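# Move the steel cup onto the plate, upside down

## Task

Lift the steel cup from the fixture on the robot's right side and set it upside down on the plate, so its mouth faces down and the entire rim rests on the plate, then open the gripper and leave it there.

## Robot and tools

Robot and frame. There are two arms, left_arm and right_arm, each ending in a two-finger gripper. Poses are reported in one scene frame: origin on the table top midway between the arms, +x out over the table, +z up, left_arm on the +y side. The names do not tell you which side of an image an arm appears on. The left_arm base sits at (+0.049, +0.370, 0) m and the right_arm base at (-0.018, -0.276, 0) m, each yawed a few degrees. Each gripper has its own axes: the fingers point along its +z and close along its y. The reported end_effector_position lies between the finger pads, roughly 1 cm short of the fingertips. A wrist camera mount near each gripper also takes up space.

execute_actions(actions). actions is a list of actions, run one after another; an empty list just returns the current state and images. Each action is a table of up to 15 rows, one row per 1/30 s control step; if fewer than 15 rows are given, the last one repeats to fill the action. A row is a single flat list of 14 numbers, each in [-1, 1], covering both arms even if only one moves: left_arm dx, dy, dz, rx, ry, rz, opening, then right_arm in the same order. dx to rz are offsets, not poses: they are measured in that gripper's own axes from its measured pose when the action begins (for a call's first action, the pose in the latest result). Every row refers back to that start, so rows do not add up. A value of 1.0 equals 0.6 m of travel or 180 degrees; rx, ry, rz form a single rotation vector. The opening is absolute, not an offset: +1 is fully open (0.094 m), -1 is shut. Optionally a row may carry 12 extra numbers from 0 to 1, stiffness scales for the six joints of left_arm then of right_arm, in Joint positions order; they stay in force until replaced.

Per-step clipping. At each step the commanded pose is limited to 70 mm and 16 degrees away from the gripper's measured pose, and after the action the arm travels no further than that last clipped pose. Big offsets therefore need several actions. If position and orientation cannot both be met, position wins.

move(target, speed, blocking). target is one 14-number row laid out as above, offsets in each gripper's axes from the pose in the latest result that showed one; the opening is absolute and is sent when the move starts. Both grippers follow straight paths that finish together, over 0.5 to 10 s; anything longer is cut off at 10 s. speed is the top path speed in m/s, 0.002 to 0.5 (default 0.25); rotation is capped at twice that in rad/s. Paths ignore obstacles and the other arm, grippers may lag, drift or overshoot speed. Faster contact and targets set deeper past contact press harder. With blocking=false you get a result after 0.5 s; until a result shows the move over, use wait or stop before any new move or execute_actions. The result adds a move: line giving the ending (done, off_target, moving, held, fault) and limits (paced = the pose was clipped; held = a check blocked steps, after which the arm may surge), plus each gripper's distance from its target.

wait(seconds): 0 to 10 s, the arms keep their last command; a running move continues and the wait returns when it ends. stop(): brakes a running move, needing some room; fingers are not stopped. zoom_image(camera, region): camera is cam_high, cam_low, cam_left_wrist or cam_right_wrist (all 504x504); region is [x0, y0, x1, y1] in pixels from the top-left, at most 504 by 504. read_manual(section) returns only licence text. finished_scene(scene) ends the current scene, given its number, and cannot be reversed; the cup must already be resting correctly and released.

Reading results. The state line shows left_arm: ... | right_arm: ... with each gripper position in metres and quat_wxyz in the scene frame; at long reach it can be somewhat off. Hand target lines show where the controller is currently steering. A pose unreachable line means a clearance check altered or blocked that arm's command. grip_measured is the finger opening on the command scale; the last Joint positions number is the opening in metres; each gripper may read about 1 mm off consistently. Joint torques include offsets, friction and noise. Joint ranges (rad): waist -2.618 to 3.054, shoulder 0 to 3.142, elbow 0 to 3.142, wrist pitch -1.571 to 1.571, wrist yaw -1.571 to 1.571, wrist roll -2.094 to 2.094.

Practical notes. Arms tend to finish a centimetre or more low and can keep sinking under zero offsets; to hold a height, send the correction back to the desired pose in the first call of a reply and zeros afterwards, aiming higher if it still sags. An idle arm should be treated the same way and given its proper opening. To hold the cup, command an opening about 0.03 below grip_measured for a firm grip, less for a lighter one; pads push up to roughly 50 to 62 N and may spike at first touch. Something may occasionally tug the held cup or nudge loose items.

Avoid: letting the cup or anything else leave the table, dropping or slamming the cup, hard pushes, and the two arms striking or pressing on each other. Motors heat while holding loads: a MOTOR HOT warning comes at 75 °C, at 90 °C that arm is halted for 10 s, and at 100 °C it goes limp and falls. Any FAULT line means that arm stopped.

Each tool is called after ">>>" as a command line: name --argument value for each argument, lists and objects as JSON in quotes; but a table of rows of numbers goes row by row, as --pt "numbers of a row", without its own name.

## Session

>>> execute_actions --actions '[]'

Scene clock: 0.00 s.
left_arm: end_effector_position=(+0.1235, +0.0767, +0.2643) grip_measured=+1.000 end_effector_quat_wxyz=(+0.493, +0.804, +0.186, -0.276) | right_arm: end_effector_position=(+0.3538, -0.4946, +0.1875) grip_measured=+1.000 end_effector_quat_wxyz=(+0.521, -0.331, +0.743, -0.259)
Joint positions: left_arm=[-0.749  0.981  0.869 -0.521  0.912  1.359  0.094] | right_arm=[-0.618  1.499  0.823  0.233 -0.715 -1.182  0.094]
Joint velocities: left_arm=[-0.002 -0.012 -0.007 -0.022  0.007 -0.037  0.   ] | right_arm=[-0.017  0.002 -0.007 -0.022 -0.022 -0.037  0.   ]
Joint torques (N m, as the arm reports them, + toward a larger angle): no reading
Motor temperatures (°C, as the motors report them): left_arm=[28 28 28 32 26 25] | right_arm=[27 34 31 34 27 24]
Hand target (left_arm): +0.121, +0.078, +0.266; +0.491, +0.803, +0.187, -0.281
Hand target (right_arm): +0.355, -0.494, +0.199; +0.529, -0.332, +0.735, -0.264
Joint stiffness scale: left_arm=[1. 1. 1. 1. 1. 1.] | right_arm=[1. 1. 1. 1. 1. 1.]

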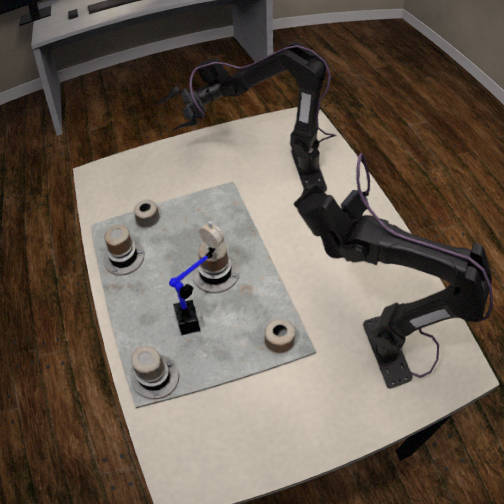

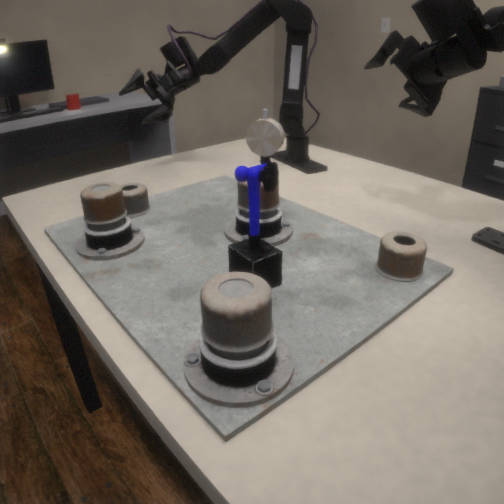

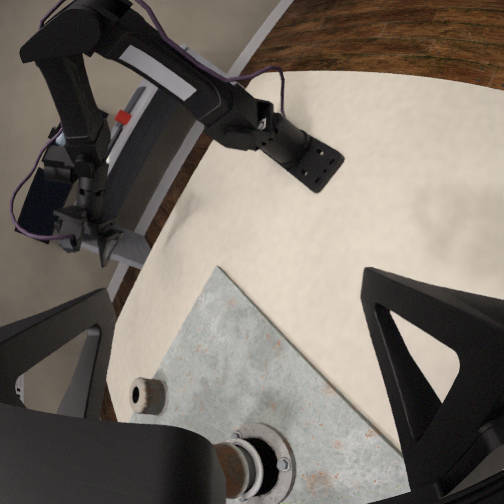

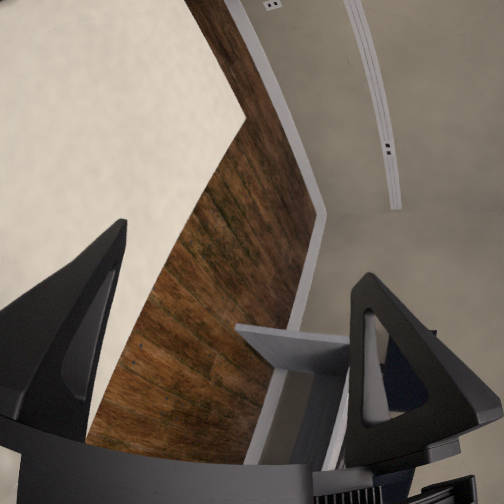

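>>> zoom_image --camera "cam_high" --region '[80, 170, 260, 300]'

>>> zoom_image --camera "cam_low" --region '[60, 160, 240, 280]'

Region (80, 170, 260, 300) of cam_high's 504x504 image, scaled by 2.800, with more detail than that image has.

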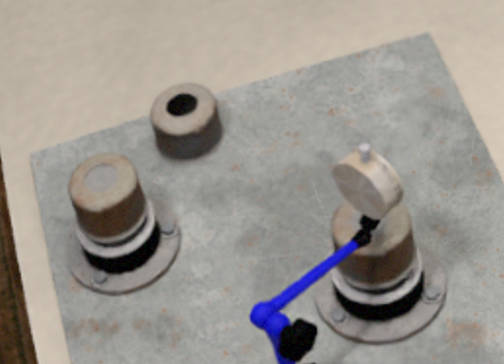

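Region (60, 160, 240, 280) of cam_low's 504x504 image, scaled by 2.800, with more detail than that image has.

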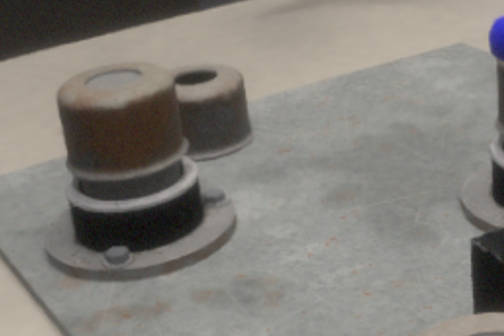

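>>> execute_actions --actions '[[[-0.005,-0.001,-0.002,0,0,0,1,-0.0177,-0.0103,-0.0027,-0.0045,0.0041,0.0080,1],[-0.005,-0.001,-0.002,0,0,0,1,-0.0298,-0.0030,0.0044,-0.0108,0.0098,0.0191,1],[-0.005,-0.001,-0.002,0,0,0,1,-0.0480,0.0079,0.0149,-0.0179,0.0163,0.0319,1],[-0.005,-0.001,-0.002,0,0,0,1,-0.0692,0.0207,0.0273,-0.0260,0.0237,0.0463,1],[-0.005,-0.001,-0.002,0,0,0,1,-0.0935,0.0353,0.0414,-0.0341,0.0310,0.0606,1],[-0.005,-0.001,-0.002,0,0,0,1,-0.1208,0.0517,0.0572,-0.0422,0.0384,0.0750,1],[-0.005,-0.001,-0.002,0,0,0,1,-0.1481,0.0682,0.0731,-0.0502,0.0457,0.0893,1],[-0.005,-0.001,-0.002,0,0,0,1,-0.1754,0.0846,0.0889,-0.0583,0.0530,0.1037,1],[-0.005,-0.001,-0.002,0,0,0,1,-0.2027,0.1010,0.1048,-0.0655,0.0596,0.1164,1],[-0.005,-0.001,-0.002,0,0,0,1,-0.2300,0.1175,0.1207,-0.0727,0.0661,0.1292,1],[-0.005,-0.001,-0.002,0,0,0,1,-0.2543,0.1321,0.1348,-0.0789,0.0718,0.1404,1],[-0.005,-0.001,-0.002,0,0,0,1,-0.2756,0.1449,0.1471,-0.0834,0.0759,0.1483,1],[-0.005,-0.001,-0.002,0,0,0,1,-0.2938,0.1558,0.1577,-0.0870,0.0792,0.1547,1],[-0.005,-0.001,-0.002,0,0,0,1,-0.3059,0.1631,0.1647,-0.0888,0.0808,0.1579,1],[-0.005,-0.001,-0.002,0,0,0,1,-0.3150,0.1686,0.1700,-0.0897,0.0816,0.1595,1]]]'

Scene clock: 27.03 s.
left_arm: end_effector_position=(+0.1244, +0.0766, +0.2638) grip_measured=+1.000 end_effector_quat_wxyz=(+0.493, +0.804, +0.188, -0.273) | right_arm: end_effector_position=(+0.4590, -0.2816, +0.2056) grip_measured=+1.000 end_effector_quat_wxyz=(+0.505, -0.303, +0.805, -0.072)
Joint positions: left_arm=[-0.749  0.981  0.869 -0.521  0.907  1.359  0.094] | right_arm=[ 0.067  1.571  1.107 -0.061 -0.297 -0.67   0.094]
Joint velocities: left_arm=[ 0.002 -0.017 -0.012  0.022  0.037  0.022  0.   ] | right_arm=[ 0.921  0.774  0.96  -0.476  0.711  1.062  0.   ]
Joint torques (N m, as the arm reports them, + toward a larger angle): left_arm=[-0.4  -3.06  8.95  1.57  0.25 -0.02] | right_arm=[-1.55 -6.31 10.39  1.57  0.08  0.09]
Motor temperatures (°C, as the motors report them): left_arm=[28 29 30 34 27 25] | right_arm=[27 35 33 36 27 24]
Hand target (left_arm): +0.121, +0.078, +0.266; +0.493, +0.804, +0.186, -0.276
Hand target (right_arm): +0.468, -0.287, +0.197; +0.473, -0.219, +0.851, -0.065
Off the commanded pose (left_arm): 0.004 m, 0 deg.
Off the commanded pose (right_arm): 0.019 m, 21 deg; orientation clipped at the last step of the last action.
Joint stiffness scale: left_arm=[1. 1. 1. 1. 1. 1.] | right_arm=[1. 1. 1. 1. 1. 1.]

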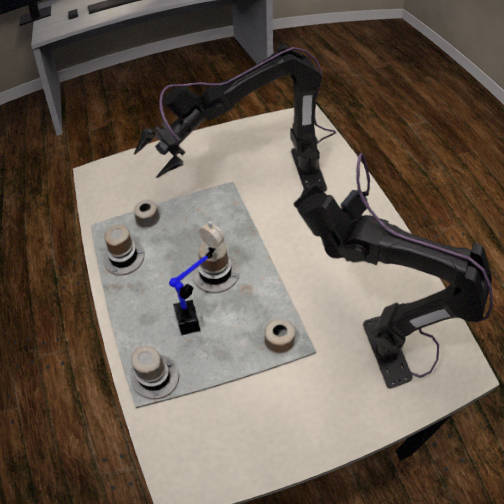

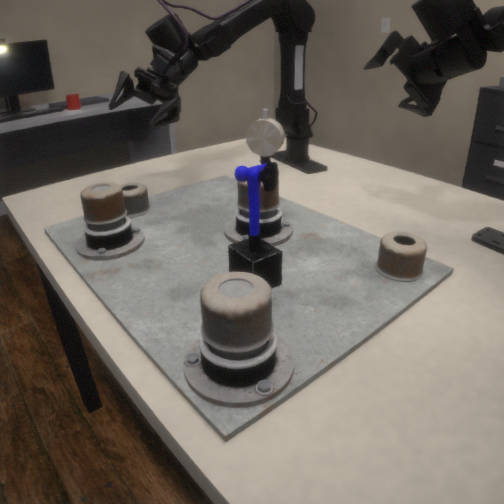

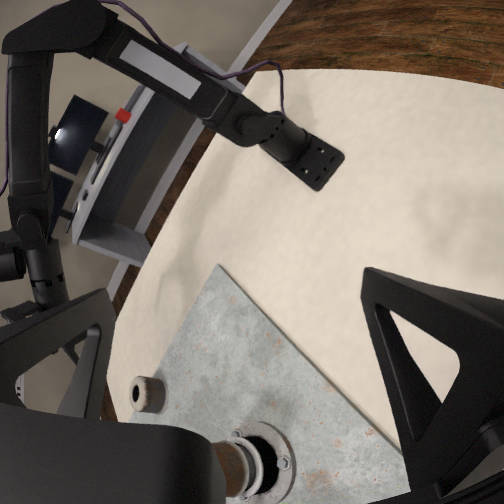

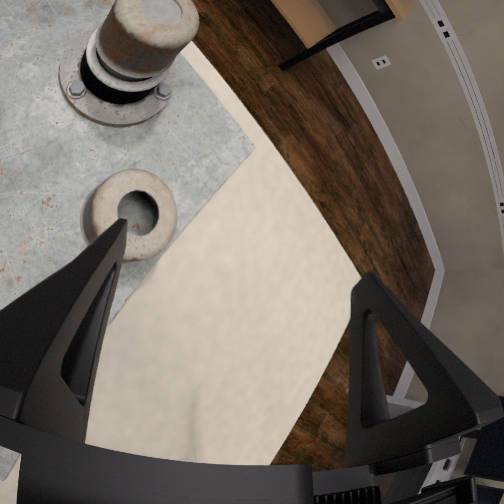

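>>> execute_actions --actions '[]'

Scene clock: 27.37 s.
left_arm: end_effector_position=(+0.1244, +0.0766, +0.2638) grip_measured=+1.000 end_effector_quat_wxyz=(+0.493, +0.804, +0.188, -0.273) | right_arm: end_effector_position=(+0.4640, -0.2805, +0.1826) grip_measured=+1.000 end_effector_quat_wxyz=(+0.462, -0.238, +0.852, -0.059)
Joint positions: left_arm=[-0.749  0.981  0.869 -0.521  0.907  1.359  0.094] | right_arm=[ 0.111  1.627  1.153 -0.139 -0.184 -0.527  0.094]
Joint velocities: left_arm=[ 0.002 -0.002 -0.007 -0.007 -0.022  0.037  0.   ] | right_arm=[-0.002  0.007 -0.012 -0.168  0.11   0.081  0.   ]
Joint torques (N m, as the arm reports them, + toward a larger angle): left_arm=[-0.4  -3.07  8.95  1.57  0.25 -0.02] | right_arm=[-0.67 -7.35 11.32  1.8  -0.06  0.09]
Motor temperatures (°C, as the motors report them): left_arm=[28 29 30 34 27 25] | right_arm=[27 35 33 36 27 24]
Hand target (left_arm): +0.121, +0.078, +0.266; +0.493, +0.804, +0.186, -0.276
Hand target (right_arm): +0.468, -0.287, +0.197; +0.473, -0.219, +0.851, -0.065
Off the commanded pose (left_arm): 0.004 m, 0 deg.
Off the commanded pose (right_arm): 0.017 m, 10 deg; orientation clipped at the last step of the last action.
Joint stiffness scale: left_arm=[1. 1. 1. 1. 1. 1.] | right_arm=[1. 1. 1. 1. 1. 1.]

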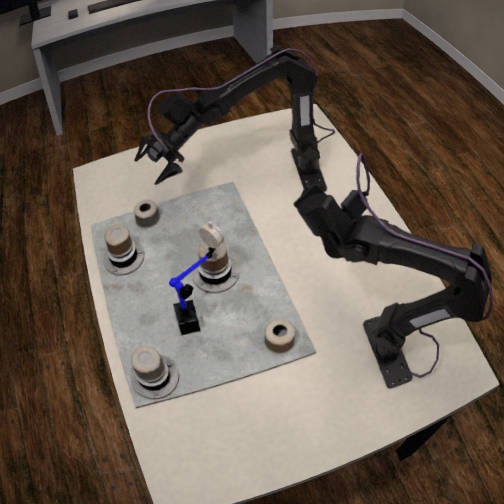

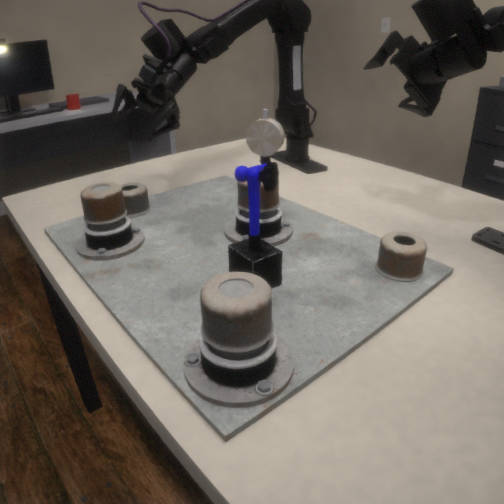

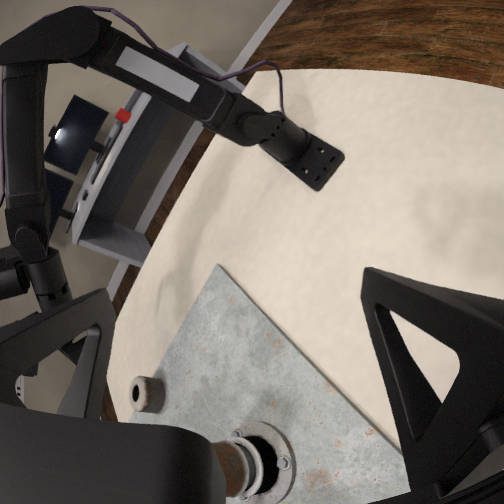

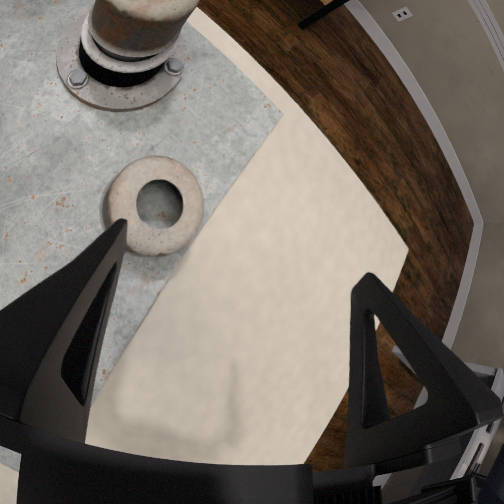

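>>> execute_actions --actions '[[[-0.0066,-0.0017,-0.002,0.0018,-0.0043,-0.0025,1,-0.0219,-0.0132,-0.0030,-0.0066,0.0169,0.0280,1],[-0.0066,-0.0017,-0.002,0.0018,-0.0043,-0.0025,1,-0.0303,-0.0036,0.0067,-0.0118,0.0303,0.0504,1],[-0.0066,-0.0017,-0.002,0.0018,-0.0043,-0.0025,1,-0.0416,0.0091,0.0197,-0.0158,0.0404,0.0673,1],[-0.0066,-0.0017,-0.002,0.0018,-0.0043,-0.0025,1,-0.0556,0.0251,0.0359,-0.0189,0.0485,0.0807,1],[-0.0066,-0.0017,-0.002,0.0018,-0.0043,-0.0025,1,-0.0711,0.0426,0.0537,-0.0216,0.0553,0.0919,1],[-0.0066,-0.0017,-0.002,0.0018,-0.0043,-0.0025,1,-0.0865,0.0602,0.0715,-0.0237,0.0607,0.1009,1],[-0.0066,-0.0017,-0.002,0.0018,-0.0043,-0.0025,1,-0.1019,0.0778,0.0893,-0.0252,0.0647,0.1076,1],[-0.0066,-0.0017,-0.002,0.0018,-0.0043,-0.0025,1,-0.1160,0.0937,0.1055,-0.0263,0.0674,0.1121,1],[-0.0066,-0.0017,-0.002,0.0018,-0.0043,-0.0025,1,-0.1286,0.1081,0.1201,-0.0263,0.0674,0.1121,1],[-0.0066,-0.0017,-0.002,0.0018,-0.0043,-0.0025,1,-0.1399,0.1208,0.1331,-0.0263,0.0674,0.1121,1],[-0.0066,-0.0017,-0.002,0.0018,-0.0043,-0.0025,1,-0.1483,0.1304,0.1428,-0.0263,0.0674,0.1121,1],[-0.0066,-0.0017,-0.002,0.0018,-0.0043,-0.0025,1,-0.1539,0.1368,0.1493,-0.0263,0.0674,0.1121,1],[-0.0066,-0.0017,-0.002,0.0018,-0.0043,-0.0025,1,-0.1567,0.1400,0.1525,-0.0263,0.0674,0.1121,1]]]'

Scene clock: 33.47 s.
left_arm: end_effector_position=(+0.1244, +0.0766, +0.2638) grip_measured=+1.000 end_effector_quat_wxyz=(+0.493, +0.804, +0.188, -0.273) | right_arm: end_effector_position=(+0.5511, -0.1339, +0.1628) grip_measured=+1.000 end_effector_quat_wxyz=(+0.391, -0.145, +0.908, +0.045)
Joint positions: left_arm=[-0.749  0.981  0.869 -0.521  0.907  1.359  0.094] | right_arm=[ 0.424  2.107  1.822 -0.476 -0.027 -0.07   0.094]
Joint velocities: left_arm=[-0.007  0.012 -0.002 -0.022 -0.037 -0.051  0.   ] | right_arm=[ 0.188  0.647  0.755 -0.637  0.095  0.432  0.   ]
Joint torques (N m, as the arm reports them, + toward a larger angle): left_arm=[ 0.   -2.46  9.16  1.53  0.4  -0.02] | right_arm=[ -2.29 -13.15  11.63   1.54   0.29   0.07]
Motor temperatures (°C, as the motors report them): left_arm=[28 29 30 34 27 25] | right_arm=[27 35 33 36 27 24]
Hand target (left_arm): +0.121, +0.078, +0.266; +0.491, +0.803, +0.187, -0.281
Hand target (right_arm): +0.550, -0.151, +0.175; +0.376, -0.098, +0.921, +0.035
Off the commanded pose (left_arm): 0.004 m, 1 deg.
Off the commanded pose (right_arm): 0.022 m, 7 deg.
Joint stiffness scale: left_arm=[1. 1. 1. 1. 1. 1.] | right_arm=[1. 1. 1. 1. 1. 1.]

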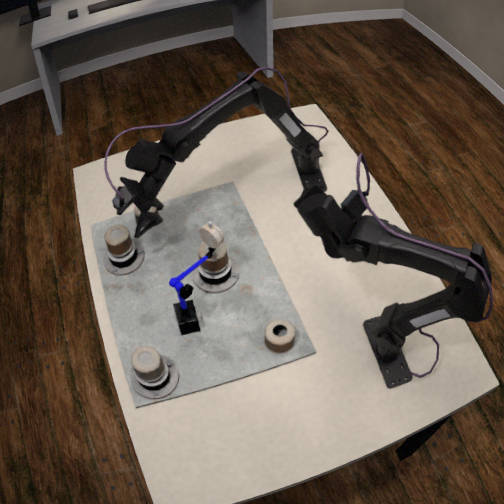

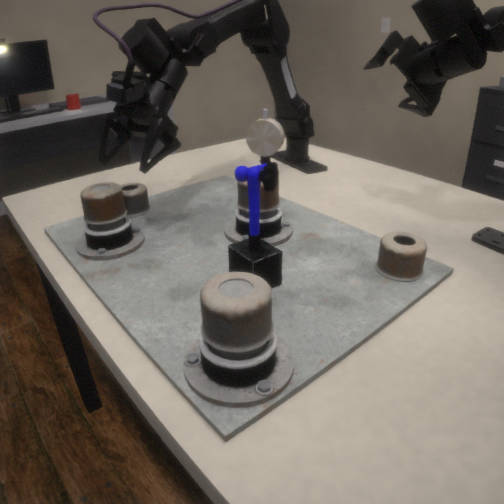

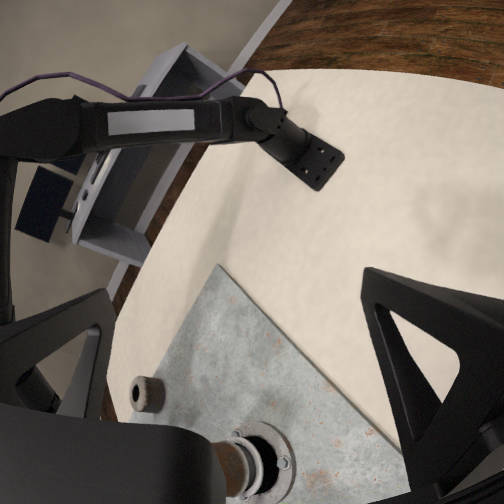

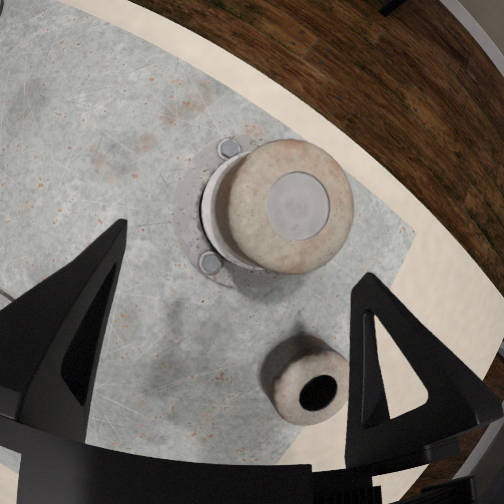

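>>> execute_actions --actions '[]'

Scene clock: 34.90 s.
left_arm: end_effector_position=(+0.1244, +0.0766, +0.2638) grip_measured=+1.000 end_effector_quat_wxyz=(+0.493, +0.804, +0.188, -0.273) | right_arm: end_effector_position=(+0.5434, -0.1490, +0.1455) grip_measured=+1.000 end_effector_quat_wxyz=(+0.346, -0.106, +0.931, +0.034)
Joint positions: left_arm=[-0.749  0.981  0.869 -0.521  0.907  1.359  0.094] | right_arm=[ 0.413  2.137  1.867 -0.59   0.008 -0.006  0.094]
Joint velocities: left_arm=[-0.007  0.002 -0.007 -0.037  0.007 -0.037  0.   ] | right_arm=[ 0.012 -0.007 -0.012  0.037  0.037  0.051  0.   ]
Joint torques (N m, as the arm reports them, + toward a larger angle): left_arm=[ 0.01 -2.48  9.16  1.53  0.4  -0.02] | right_arm=[ -0.42 -12.52  11.89   1.51   0.08   0.07]
Motor temperatures (°C, as the motors report them): left_arm=[28 29 30 34 27 25] | right_arm=[27 36 34 36 27 24]
Hand target (left_arm): +0.121, +0.078, +0.266; +0.491, +0.803, +0.187, -0.281
Hand target (right_arm): +0.550, -0.151, +0.175; +0.376, -0.098, +0.921, +0.035
Off the commanded pose (left_arm): 0.004 m, 1 deg.
Off the commanded pose (right_arm): 0.031 m, 2 deg.
Joint stiffness scale: left_arm=[1. 1. 1. 1. 1. 1.] | right_arm=[1. 1. 1. 1. 1. 1.]

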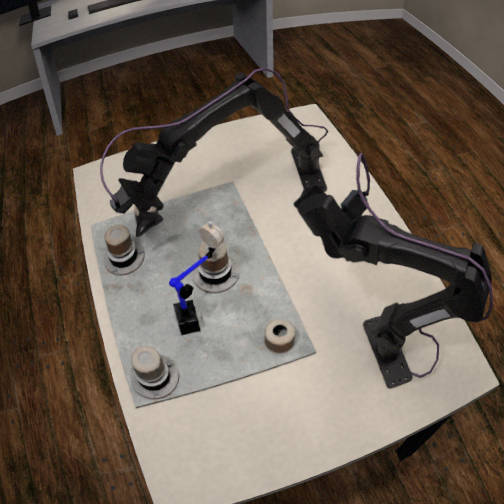

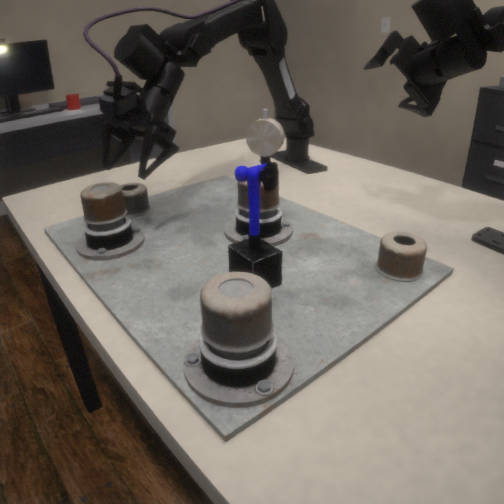

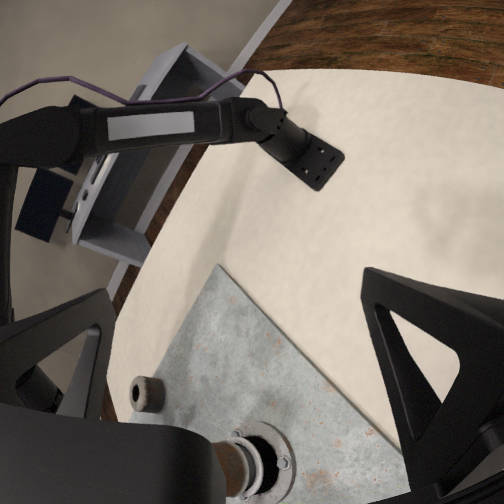

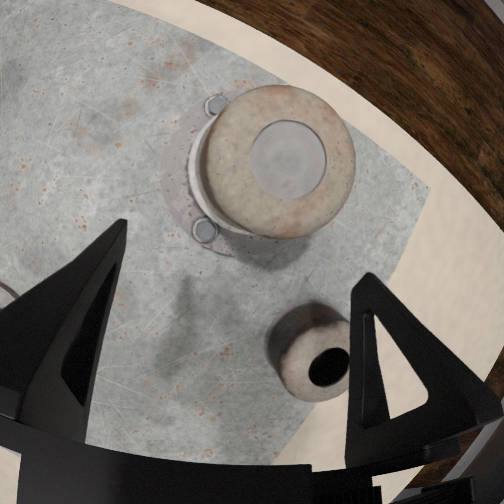

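>>> execute_actions --actions '[[[-0.0066,-0.0017,-0.002,0.0018,-0.0043,-0.0025,1,-0.0401,-0.0100,-0.0262,0.0027,-0.0201,0.0065,1],[-0.0066,-0.0017,-0.002,0.0018,-0.0043,-0.0025,1,-0.0409,-0.0154,-0.0184,0.0036,-0.0198,0.0084,1],[-0.0066,-0.0017,-0.002,0.0018,-0.0043,-0.0025,1,-0.0419,-0.0208,-0.0072,0.0045,-0.0194,0.0103,1],[-0.0066,-0.0017,-0.002,0.0018,-0.0043,-0.0025,1,-0.0432,-0.0251,0.0063,0.0052,-0.0190,0.0118,1],[-0.0066,-0.0017,-0.002,0.0018,-0.0043,-0.0025,1,-0.0446,-0.0272,0.0208,0.0055,-0.0185,0.0125,1],[-0.0066,-0.0017,-0.002,0.0018,-0.0043,-0.0025,1,-0.0460,-0.0272,0.0354,0.0055,-0.0181,0.0125,1],[-0.0066,-0.0017,-0.002,0.0018,-0.0043,-0.0025,1,-0.0472,-0.0272,0.0488,0.0055,-0.0176,0.0125,1],[-0.0066,-0.0017,-0.002,0.0018,-0.0043,-0.0025,1,-0.0483,-0.0272,0.0600,0.0055,-0.0173,0.0125,1],[-0.0066,-0.0017,-0.002,0.0018,-0.0043,-0.0025,1,-0.0491,-0.0272,0.0690,0.0055,-0.0170,0.0125,1],[-0.0066,-0.0017,-0.002,0.0018,-0.0043,-0.0025,1,-0.0498,-0.0272,0.0757,0.0055,-0.0168,0.0125,1],[-0.0066,-0.0017,-0.002,0.0018,-0.0043,-0.0025,1,-0.0501,-0.0272,0.0796,0.0055,-0.0167,0.0125,1],[-0.0066,-0.0017,-0.002,0.0018,-0.0043,-0.0025,1,-0.0503,-0.0272,0.0813,0.0055,-0.0166,0.0125,1]]]'

Scene clock: 52.23 s.
left_arm: end_effector_position=(+0.1244, +0.0766, +0.2638) grip_measured=+1.000 end_effector_quat_wxyz=(+0.493, +0.804, +0.188, -0.273) | right_arm: end_effector_position=(+0.5880, -0.1526, +0.0937) grip_measured=+1.000 end_effector_quat_wxyz=(+0.336, -0.091, +0.937, +0.031)
Joint positions: left_arm=[-0.749  0.981  0.869 -0.521  0.907  1.359  0.094] | right_arm=[ 0.391  2.37   2.062 -0.575  0.008  0.006  0.094]
Joint velocities: left_arm=[-0.022  0.002  0.002 -0.022 -0.066 -0.007  0.   ] | right_arm=[-0.012  0.212  0.032 -0.212  0.037 -0.037  0.   ]
Joint torques (N m, as the arm reports them, + toward a larger angle): left_arm=[ 0.   -2.49  9.16  1.53  0.4  -0.01] | right_arm=[ -0.27 -14.79  12.81   1.66   0.01   0.06]
Motor temperatures (°C, as the motors report them): left_arm=[28 29 31 34 27 25] | right_arm=[27 39 34 36 27 24]
Hand target (left_arm): +0.121, +0.078, +0.266; +0.491, +0.803, +0.187, -0.281
Hand target (right_arm): +0.599, -0.153, +0.128; +0.371, -0.084, +0.924, +0.036
Off the commanded pose (left_arm): 0.004 m, 1 deg.
Off the commanded pose (right_arm): 0.037 m, 4 deg.
Joint stiffness scale: left_arm=[1. 1. 1. 1. 1. 1.] | right_arm=[1. 1. 1. 1. 1. 1.]

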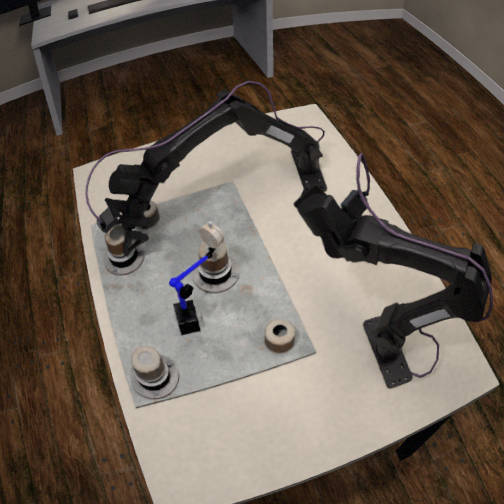

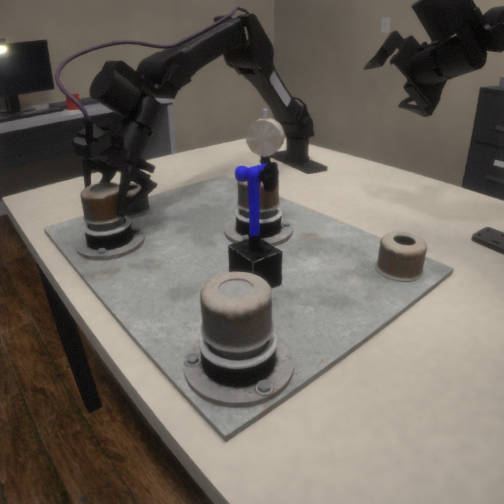

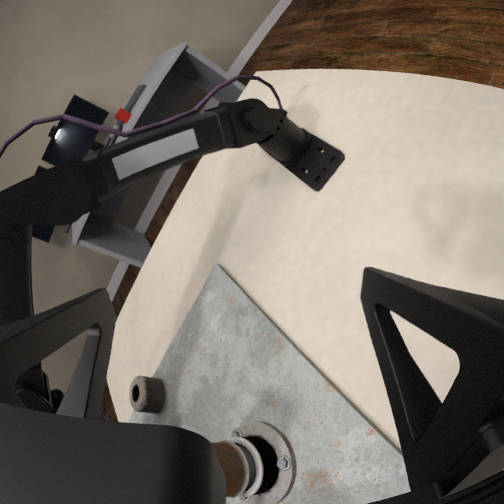

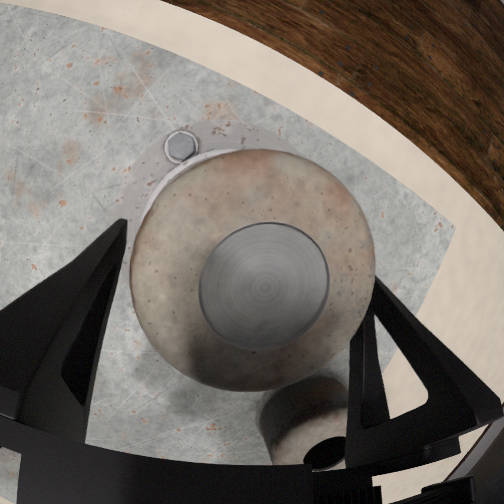

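>>> execute_actions --actions '[]'

>>> zoom_image --camera "cam_low" --region '[60, 150, 180, 270]'

>>> zoom_image --camera "cam_high" --region '[80, 180, 190, 290]'

Scene clock: 52.80 s.
left_arm: end_effector_position=(+0.1244, +0.0766, +0.2638) grip_measured=+1.000 end_effector_quat_wxyz=(+0.493, +0.804, +0.188, -0.273) | right_arm: end_effector_position=(+0.5884, -0.1526, +0.0919) grip_measured=+1.000 end_effector_quat_wxyz=(+0.333, -0.090, +0.938, +0.031)
Joint positions: left_arm=[-0.749  0.981  0.869 -0.521  0.907  1.359  0.094] | right_arm=[ 0.391  2.379  2.075 -0.585  0.008  0.007  0.094]
Joint velocities: left_arm=[-0.022 -0.007  0.002 -0.022 -0.022 -0.037  0.   ] | right_arm=[ 0.002  0.022 -0.007 -0.007 -0.007  0.022  0.   ]
Joint torques (N m, as the arm reports them, + toward a larger angle): left_arm=[ 0.01 -2.47  9.16  1.53  0.4  -0.02] | right_arm=[ -0.35 -14.49  11.74   1.6    0.01   0.07]
Motor temperatures (°C, as the motors report them): left_arm=[28 29 31 34 27 25] | right_arm=[27 39 34 36 27 24]
Hand target (left_arm): +0.121, +0.078, +0.266; +0.491, +0.803, +0.187, -0.281
Hand target (right_arm): +0.599, -0.153, +0.128; +0.371, -0.084, +0.924, +0.036
Off the commanded pose (left_arm): 0.004 m, 1 deg.
Off the commanded pose (right_arm): 0.038 m, 5 deg.
Joint stiffness scale: left_arm=[1. 1. 1. 1. 1. 1.] | right_arm=[1. 1. 1. 1. 1. 1.]

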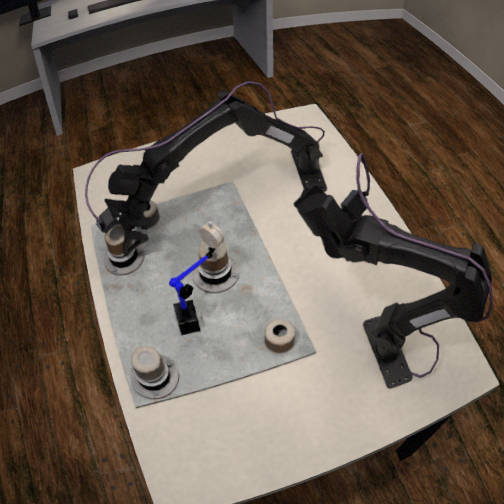

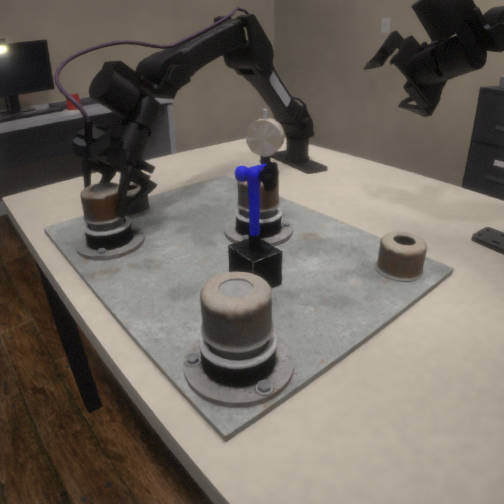

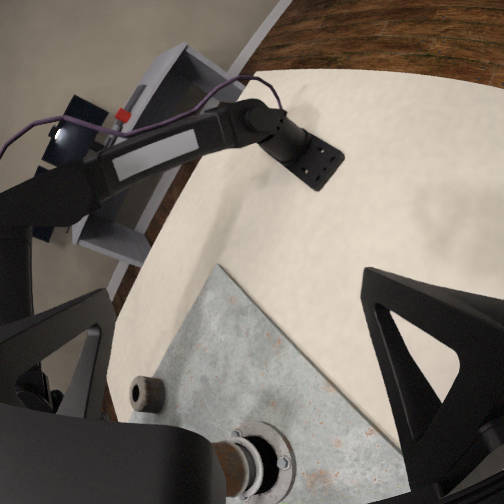

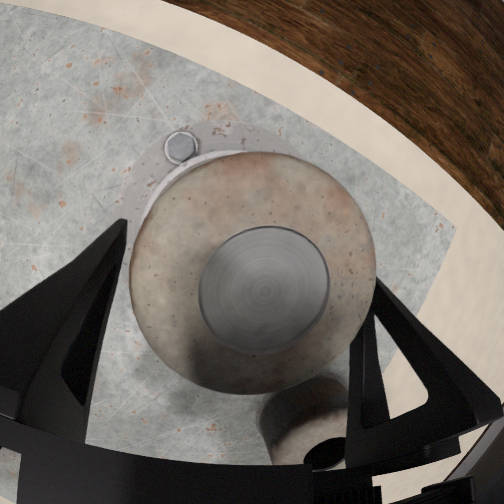

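Region (60, 150, 180, 270) of cam_low's 504x504 image, scaled by 4.200, with more detail than that image has.

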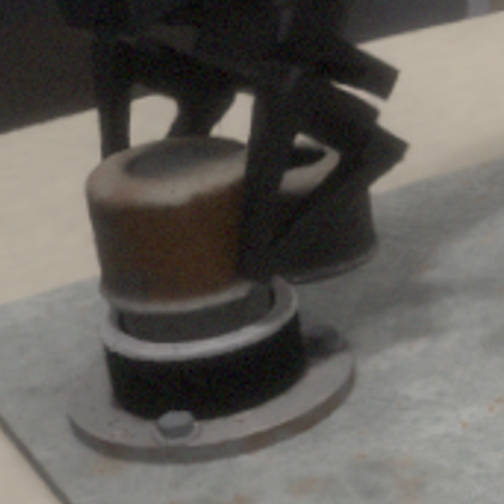

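Region (80, 180, 190, 290) of cam_high's 504x504 image, scaled by 4.582, with more detail than that image has.

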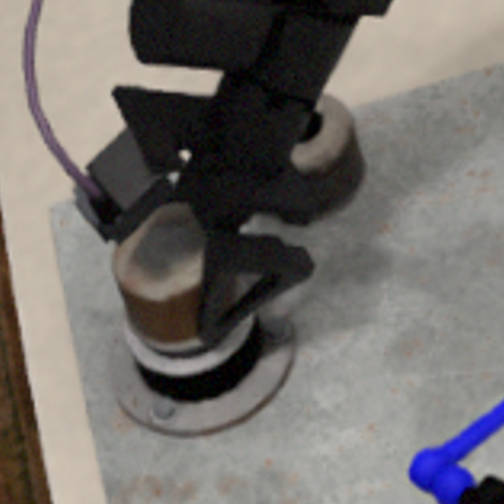

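>>> execute_actions --actions '[]'

Scene clock: 55.10 s.
left_arm: end_effector_position=(+0.1244, +0.0766, +0.2638) grip_measured=+1.000 end_effector_quat_wxyz=(+0.493, +0.804, +0.188, -0.273) | right_arm: end_effector_position=(+0.5884, -0.1526, +0.0919) grip_measured=+1.000 end_effector_quat_wxyz=(+0.333, -0.090, +0.938, +0.031)
Joint positions: left_arm=[-0.749  0.981  0.869 -0.521  0.907  1.359  0.094] | right_arm=[ 0.391  2.379  2.075 -0.585  0.008  0.007  0.094]
Joint velocities: left_arm=[ 0.012  0.012  0.012  0.037 -0.037  0.007  0.   ] | right_arm=[-0.007  0.007  0.027  0.037 -0.037  0.007  0.   ]
Joint torques (N m, as the arm reports them, + toward a larger angle): left_arm=[ 0.01 -2.47  9.17  1.53  0.4  -0.02] | right_arm=[ -0.31 -14.5   11.7    1.6    0.01   0.07]
Motor temperatures (°C, as the motors report them): left_arm=[28 29 31 34 27 25] | right_arm=[27 39 34 36 27 24]
Hand target (left_arm): +0.121, +0.078, +0.266; +0.491, +0.803, +0.187, -0.281
Hand target (right_arm): +0.599, -0.153, +0.128; +0.371, -0.084, +0.924, +0.036
Off the commanded pose (left_arm): 0.004 m, 1 deg.
Off the commanded pose (right_arm): 0.038 m, 5 deg.
Joint stiffness scale: left_arm=[1. 1. 1. 1. 1. 1.] | right_arm=[1. 1. 1. 1. 1. 1.]

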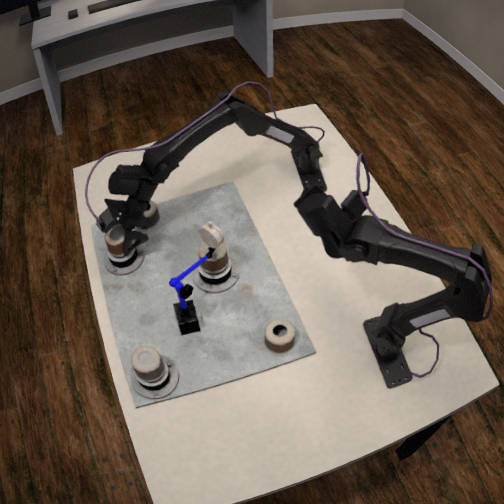

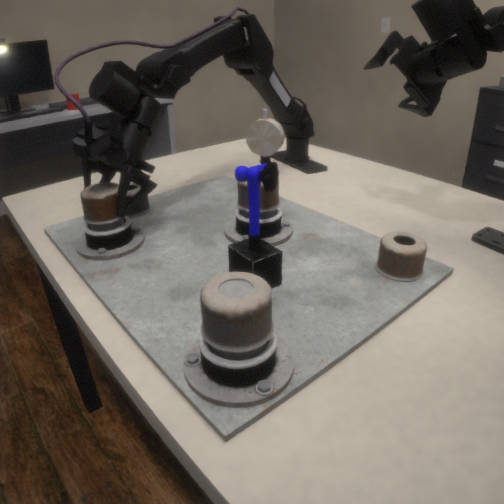

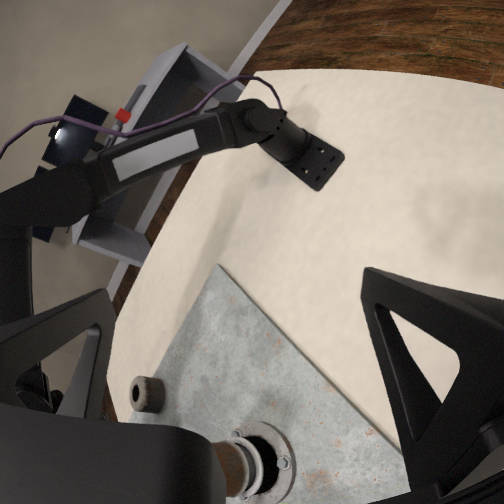

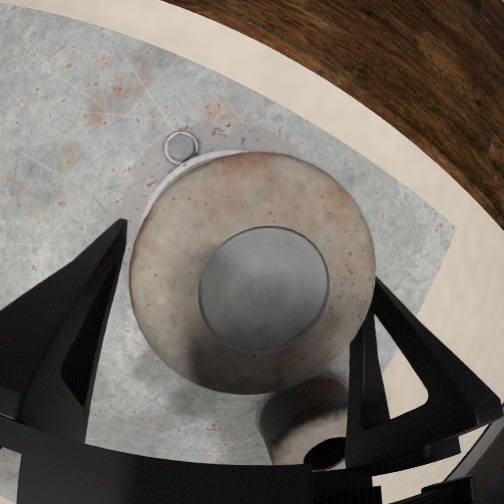

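>>> zoom_image --camera "cam_low" --region '[60, 130, 190, 260]'

>>> zoom_image --camera "cam_high" --region '[80, 170, 190, 280]'

Region (60, 130, 190, 260) of cam_low's 504x504 image, scaled by 3.877, with more detail than that image has.

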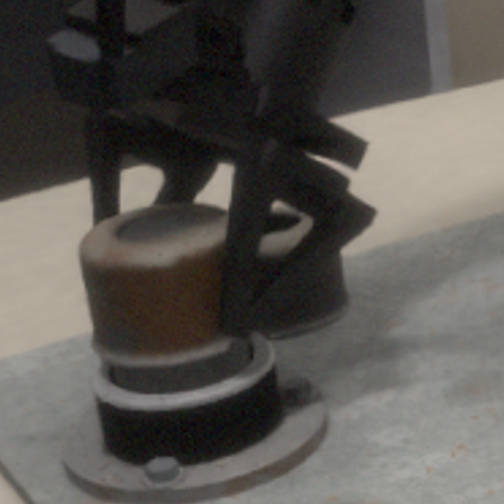

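Region (80, 170, 190, 280) of cam_high's 504x504 image, scaled by 4.582, with more detail than that image has.

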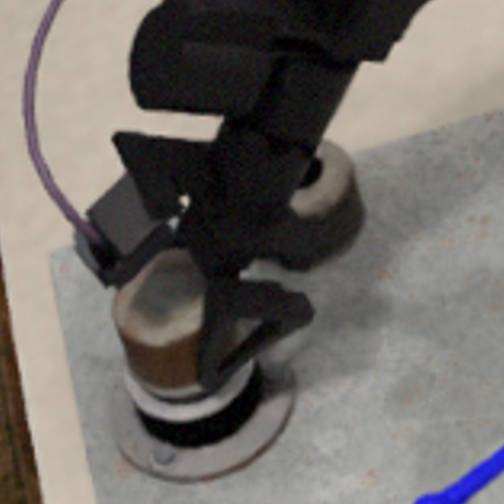

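>>> execute_actions --actions '[[[-0.0066,-0.0017,-0.002,0.0018,-0.0043,-0.0025,1,-0.0554,-0.002,-0.0384,0,-0.0281,0.002,0.92],[-0.0066,-0.0017,-0.002,0.0018,-0.0043,-0.0025,1,-0.0571,0.0,-0.0391,-0.0003,-0.0289,0.001,0.84],[-0.0066,-0.0017,-0.002,0.0018,-0.0043,-0.0025,1,-0.0588,0.002,-0.0399,-0.0006,-0.0297,0.0003,0.77],[-0.0066,-0.0017,-0.002,0.0018,-0.0043,-0.0025,1,-0.0605,0.004,-0.0407,-0.0009,-0.0305,-0.0004,0.71],[-0.0066,-0.0017,-0.002,0.0018,-0.0043,-0.0025,1,-0.0622,0.006,-0.0414,-0.0012,-0.0313,-0.0011,0.66],[-0.0066,-0.0017,-0.002,0.0018,-0.0043,-0.0025,1,-0.0638,0.0075,-0.0422,-0.0014,-0.0321,-0.0017,0.62],[-0.0066,-0.0017,-0.002,0.0018,-0.0043,-0.0025,1,-0.0638,0.0075,-0.0422,-0.0014,-0.0321,-0.0017,0.59],[-0.0066,-0.0017,-0.002,0.0018,-0.0043,-0.0025,1,-0.0638,0.0075,-0.0422,-0.0014,-0.0321,-0.0017,0.56],[-0.0066,-0.0017,-0.002,0.0018,-0.0043,-0.0025,1,-0.0638,0.0075,-0.0422,-0.0014,-0.0321,-0.0017,0.53],[-0.0066,-0.0017,-0.002,0.0018,-0.0043,-0.0025,1,-0.0638,0.0075,-0.0422,-0.0014,-0.0321,-0.0017,0.505],[-0.0066,-0.0017,-0.002,0.0018,-0.0043,-0.0025,1,-0.0638,0.0075,-0.0422,-0.0014,-0.0321,-0.0017,0.485],[-0.0066,-0.0017,-0.002,0.0018,-0.0043,-0.0025,1,-0.0638,0.0075,-0.0422,-0.0014,-0.0321,-0.0017,0.465],[-0.0066,-0.0017,-0.002,0.0018,-0.0043,-0.0025,1,-0.0638,0.0075,-0.0422,-0.0014,-0.0321,-0.0017,0.445],[-0.0066,-0.0017,-0.002,0.0018,-0.0043,-0.0025,1,-0.0638,0.0075,-0.0422,-0.0014,-0.0321,-0.0017,0.43],[-0.0066,-0.0017,-0.002,0.0018,-0.0043,-0.0025,1,-0.0638,0.0075,-0.0422,-0.0014,-0.0321,-0.0017,0.42]]]'

Scene clock: 69.50 s.
left_arm: end_effector_position=(+0.1244, +0.0766, +0.2638) grip_measured=+1.000 end_effector_quat_wxyz=(+0.493, +0.804, +0.188, -0.273) | right_arm: end_effector_position=(+0.5875, -0.1483, +0.0919) grip_measured=+0.482 end_effector_quat_wxyz=(+0.332, -0.094, +0.938, +0.034)
Joint positions: left_arm=[-0.749  0.981  0.869 -0.521  0.907  1.359  0.094] | right_arm=[ 0.397  2.379  2.075 -0.585  0.004  0.006  0.07 ]
Joint velocities: left_arm=[ 0.012  0.007  0.022  0.037  0.007 -0.007  0.   ] | right_arm=[ 0.002 -0.007 -0.012 -0.139  0.007  0.037 -0.   ]
Joint torques (N m, as the arm reports them, + toward a larger angle): left_arm=[ 0.   -2.47  9.17  1.53  0.4  -0.02] | right_arm=[  0.1  -15.15  12.03   1.67   0.07   0.  ]
Motor temperatures (°C, as the motors report them): left_arm=[28 29 31 35 27 25] | right_arm=[27 41 35 36 27 24]
Hand target (left_arm): +0.121, +0.078, +0.266; +0.491, +0.803, +0.187, -0.281
Hand target (right_arm): +0.599, -0.146, +0.136; +0.379, -0.092, +0.920, +0.037
Off the commanded pose (left_arm): 0.004 m, 1 deg.
Off the commanded pose (right_arm): 0.046 m, 6 deg.
Joint stiffness scale: left_arm=[1. 1. 1. 1. 1. 1.] | right_arm=[1. 1. 1. 1. 1. 1.]

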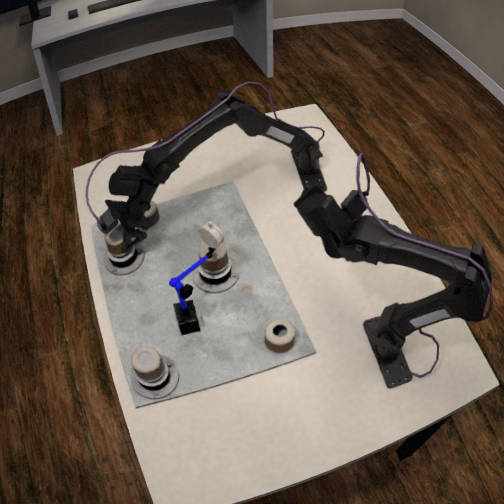

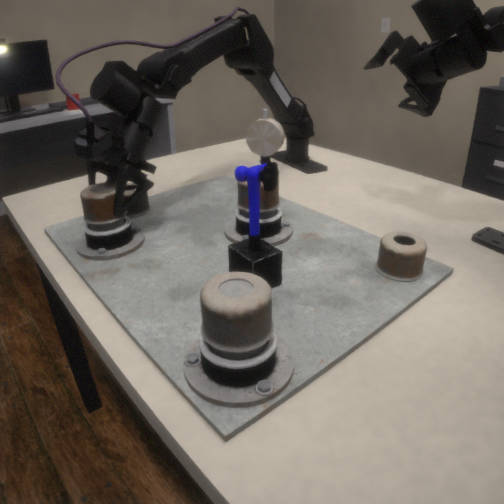

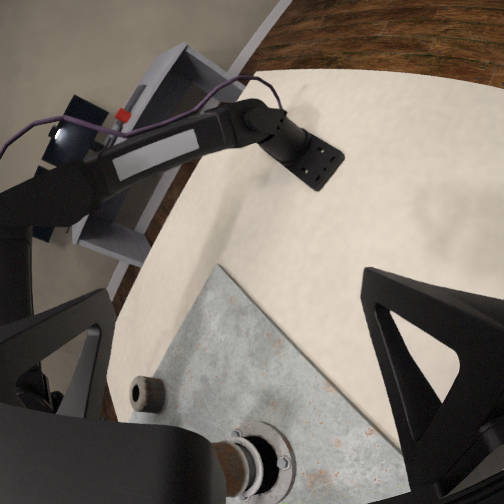

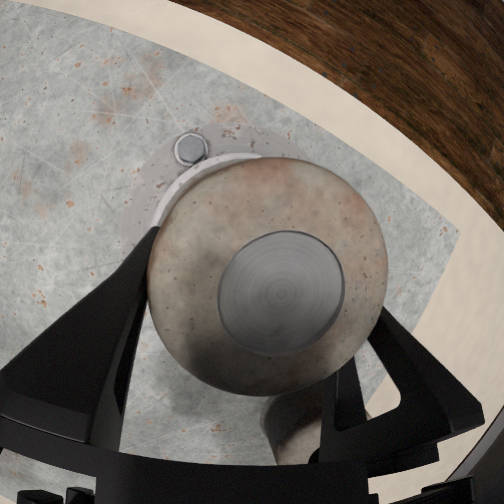

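>>> zoom_image --camera "cam_low" --region '[70, 165, 160, 255]'

Region (70, 165, 160, 255) of cam_low's 504x504 image, scaled by 5.600, with more detail than that image has.

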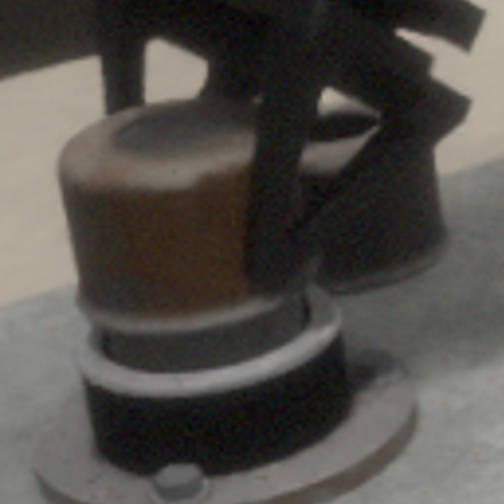

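>>> execute_actions --actions '[[[-0.0066,-0.0017,-0.002,0.0018,-0.0043,-0.0025,1,-0.0693,0,-0.0468,-0.0013,-0.0347,-0.0018,0.42],[-0.0066,-0.0017,-0.002,0.0018,-0.0043,-0.0025,1,-0.0745,0,-0.0511,-0.0026,-0.0372,-0.0036,0.42],[-0.0066,-0.0017,-0.002,0.0018,-0.0043,-0.0025,1,-0.0798,0,-0.0555,-0.0039,-0.0395,-0.0055,0.42],[-0.0066,-0.0017,-0.002,0.0018,-0.0043,-0.0025,1,-0.085,0,-0.0598,-0.0052,-0.0417,-0.0073,0.42],[-0.0066,-0.0017,-0.002,0.0018,-0.0043,-0.0025,1,-0.0902,0,-0.0641,-0.0064,-0.0436,-0.0091,0.42],[-0.0066,-0.0017,-0.002,0.0018,-0.0043,-0.0025,1,-0.0966,0,-0.0698,-0.0077,-0.0452,-0.0109,0.42],[-0.0066,-0.0017,-0.002,0.0018,-0.0043,-0.0025,1,-0.1068,0,-0.0787,-0.009,-0.0452,-0.0128,0.42],[-0.0066,-0.0017,-0.002,0.0018,-0.0043,-0.0025,1,-0.1171,0,-0.0874,-0.0103,-0.0452,-0.0146,0.42],[-0.0066,-0.0017,-0.002,0.0018,-0.0043,-0.0025,1,-0.1275,0,-0.0962,-0.0116,-0.0452,-0.0164,0.42],[-0.0066,-0.0017,-0.002,0.0018,-0.0043,-0.0025,1,-0.1372,0,-0.1055,-0.0129,-0.0452,-0.0182,0.42],[-0.0066,-0.0017,-0.002,0.0018,-0.0043,-0.0025,1,-0.1458,0,-0.1135,-0.0142,-0.0449,-0.0201,0.42],[-0.0066,-0.0017,-0.002,0.0018,-0.0043,-0.0025,1,-0.1533,0,-0.1202,-0.0155,-0.0446,-0.0219,0.42],[-0.0066,-0.0017,-0.002,0.0018,-0.0043,-0.0025,1,-0.1575,0,-0.1254,-0.0166,-0.0446,-0.0235,0.42],[-0.0066,-0.0017,-0.002,0.0018,-0.0043,-0.0025,1,-0.1596,0,-0.128,-0.0175,-0.0446,-0.0248,0.42],[-0.0066,-0.0017,-0.002,0.0018,-0.0043,-0.0025,1,-0.1596,0,-0.128,-0.0184,-0.0446,-0.0261,0.42]]]'

Scene clock: 96.97 s.
left_arm: end_effector_position=(+0.1244, +0.0766, +0.2638) grip_measured=+1.000 end_effector_quat_wxyz=(+0.493, +0.804, +0.188, -0.273) | right_arm: end_effector_position=(+0.5920, -0.1469, +0.1455) grip_measured=+0.482 end_effector_quat_wxyz=(+0.342, -0.127, +0.930, +0.040)
Joint positions: left_arm=[-0.749  0.981  0.869 -0.521  0.907  1.359  0.094] | right_arm=[ 0.386  2.395  2.303 -0.776 -0.036 -0.062  0.07 ]
Joint velocities: left_arm=[-0.017 -0.007 -0.012  0.037  0.007 -0.095  0.   ] | right_arm=[-0.022  0.252  1.336 -0.593 -0.11  -0.168  0.001]
Joint torques (N m, as the arm reports them, + toward a larger angle): left_arm=[ 0.   -2.46  9.16  1.53  0.4  -0.02] | right_arm=[ -0.78 -14.9   13.09   2.23  -0.2   -0.02]
Motor temperatures (°C, as the motors report them): left_arm=[28 29 31 35 27 25] | right_arm=[27 43 35 36 27 24]
Hand target (left_arm): +0.121, +0.078, +0.266; +0.491, +0.803, +0.187, -0.281
Hand target (right_arm): +0.604, -0.146, +0.211; +0.405, -0.139, +0.902, +0.052
Off the commanded pose (left_arm): 0.004 m, 1 deg.
Off the commanded pose (right_arm): 0.070 m, 7 deg; position clipped at the last step of the last action.
Joint stiffness scale: left_arm=[1. 1. 1. 1. 1. 1.] | right_arm=[1. 1. 1. 1. 1. 1.]

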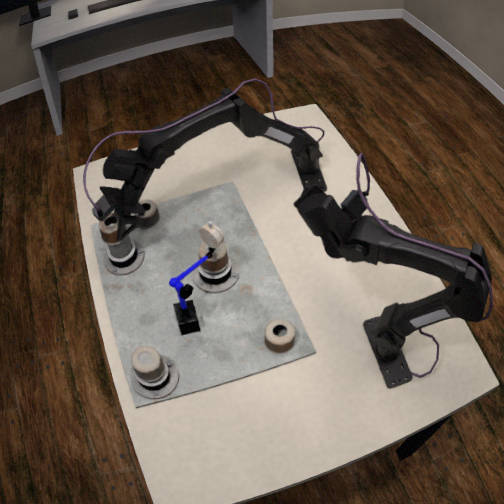

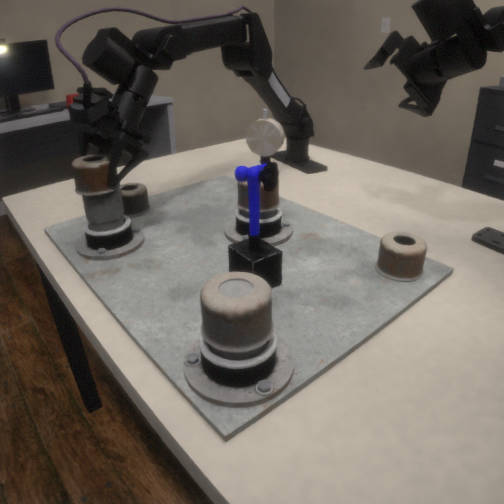

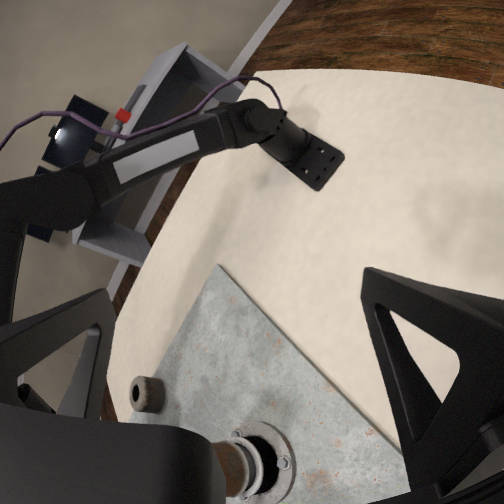

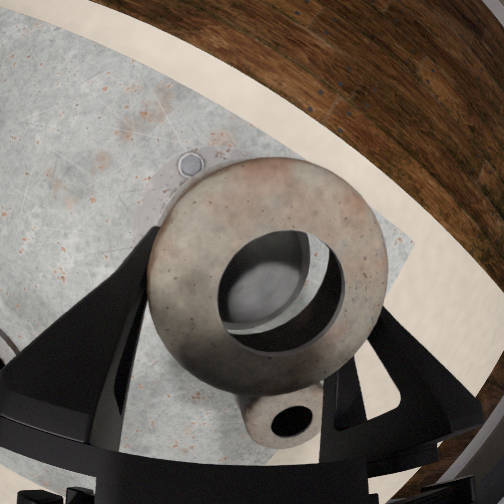

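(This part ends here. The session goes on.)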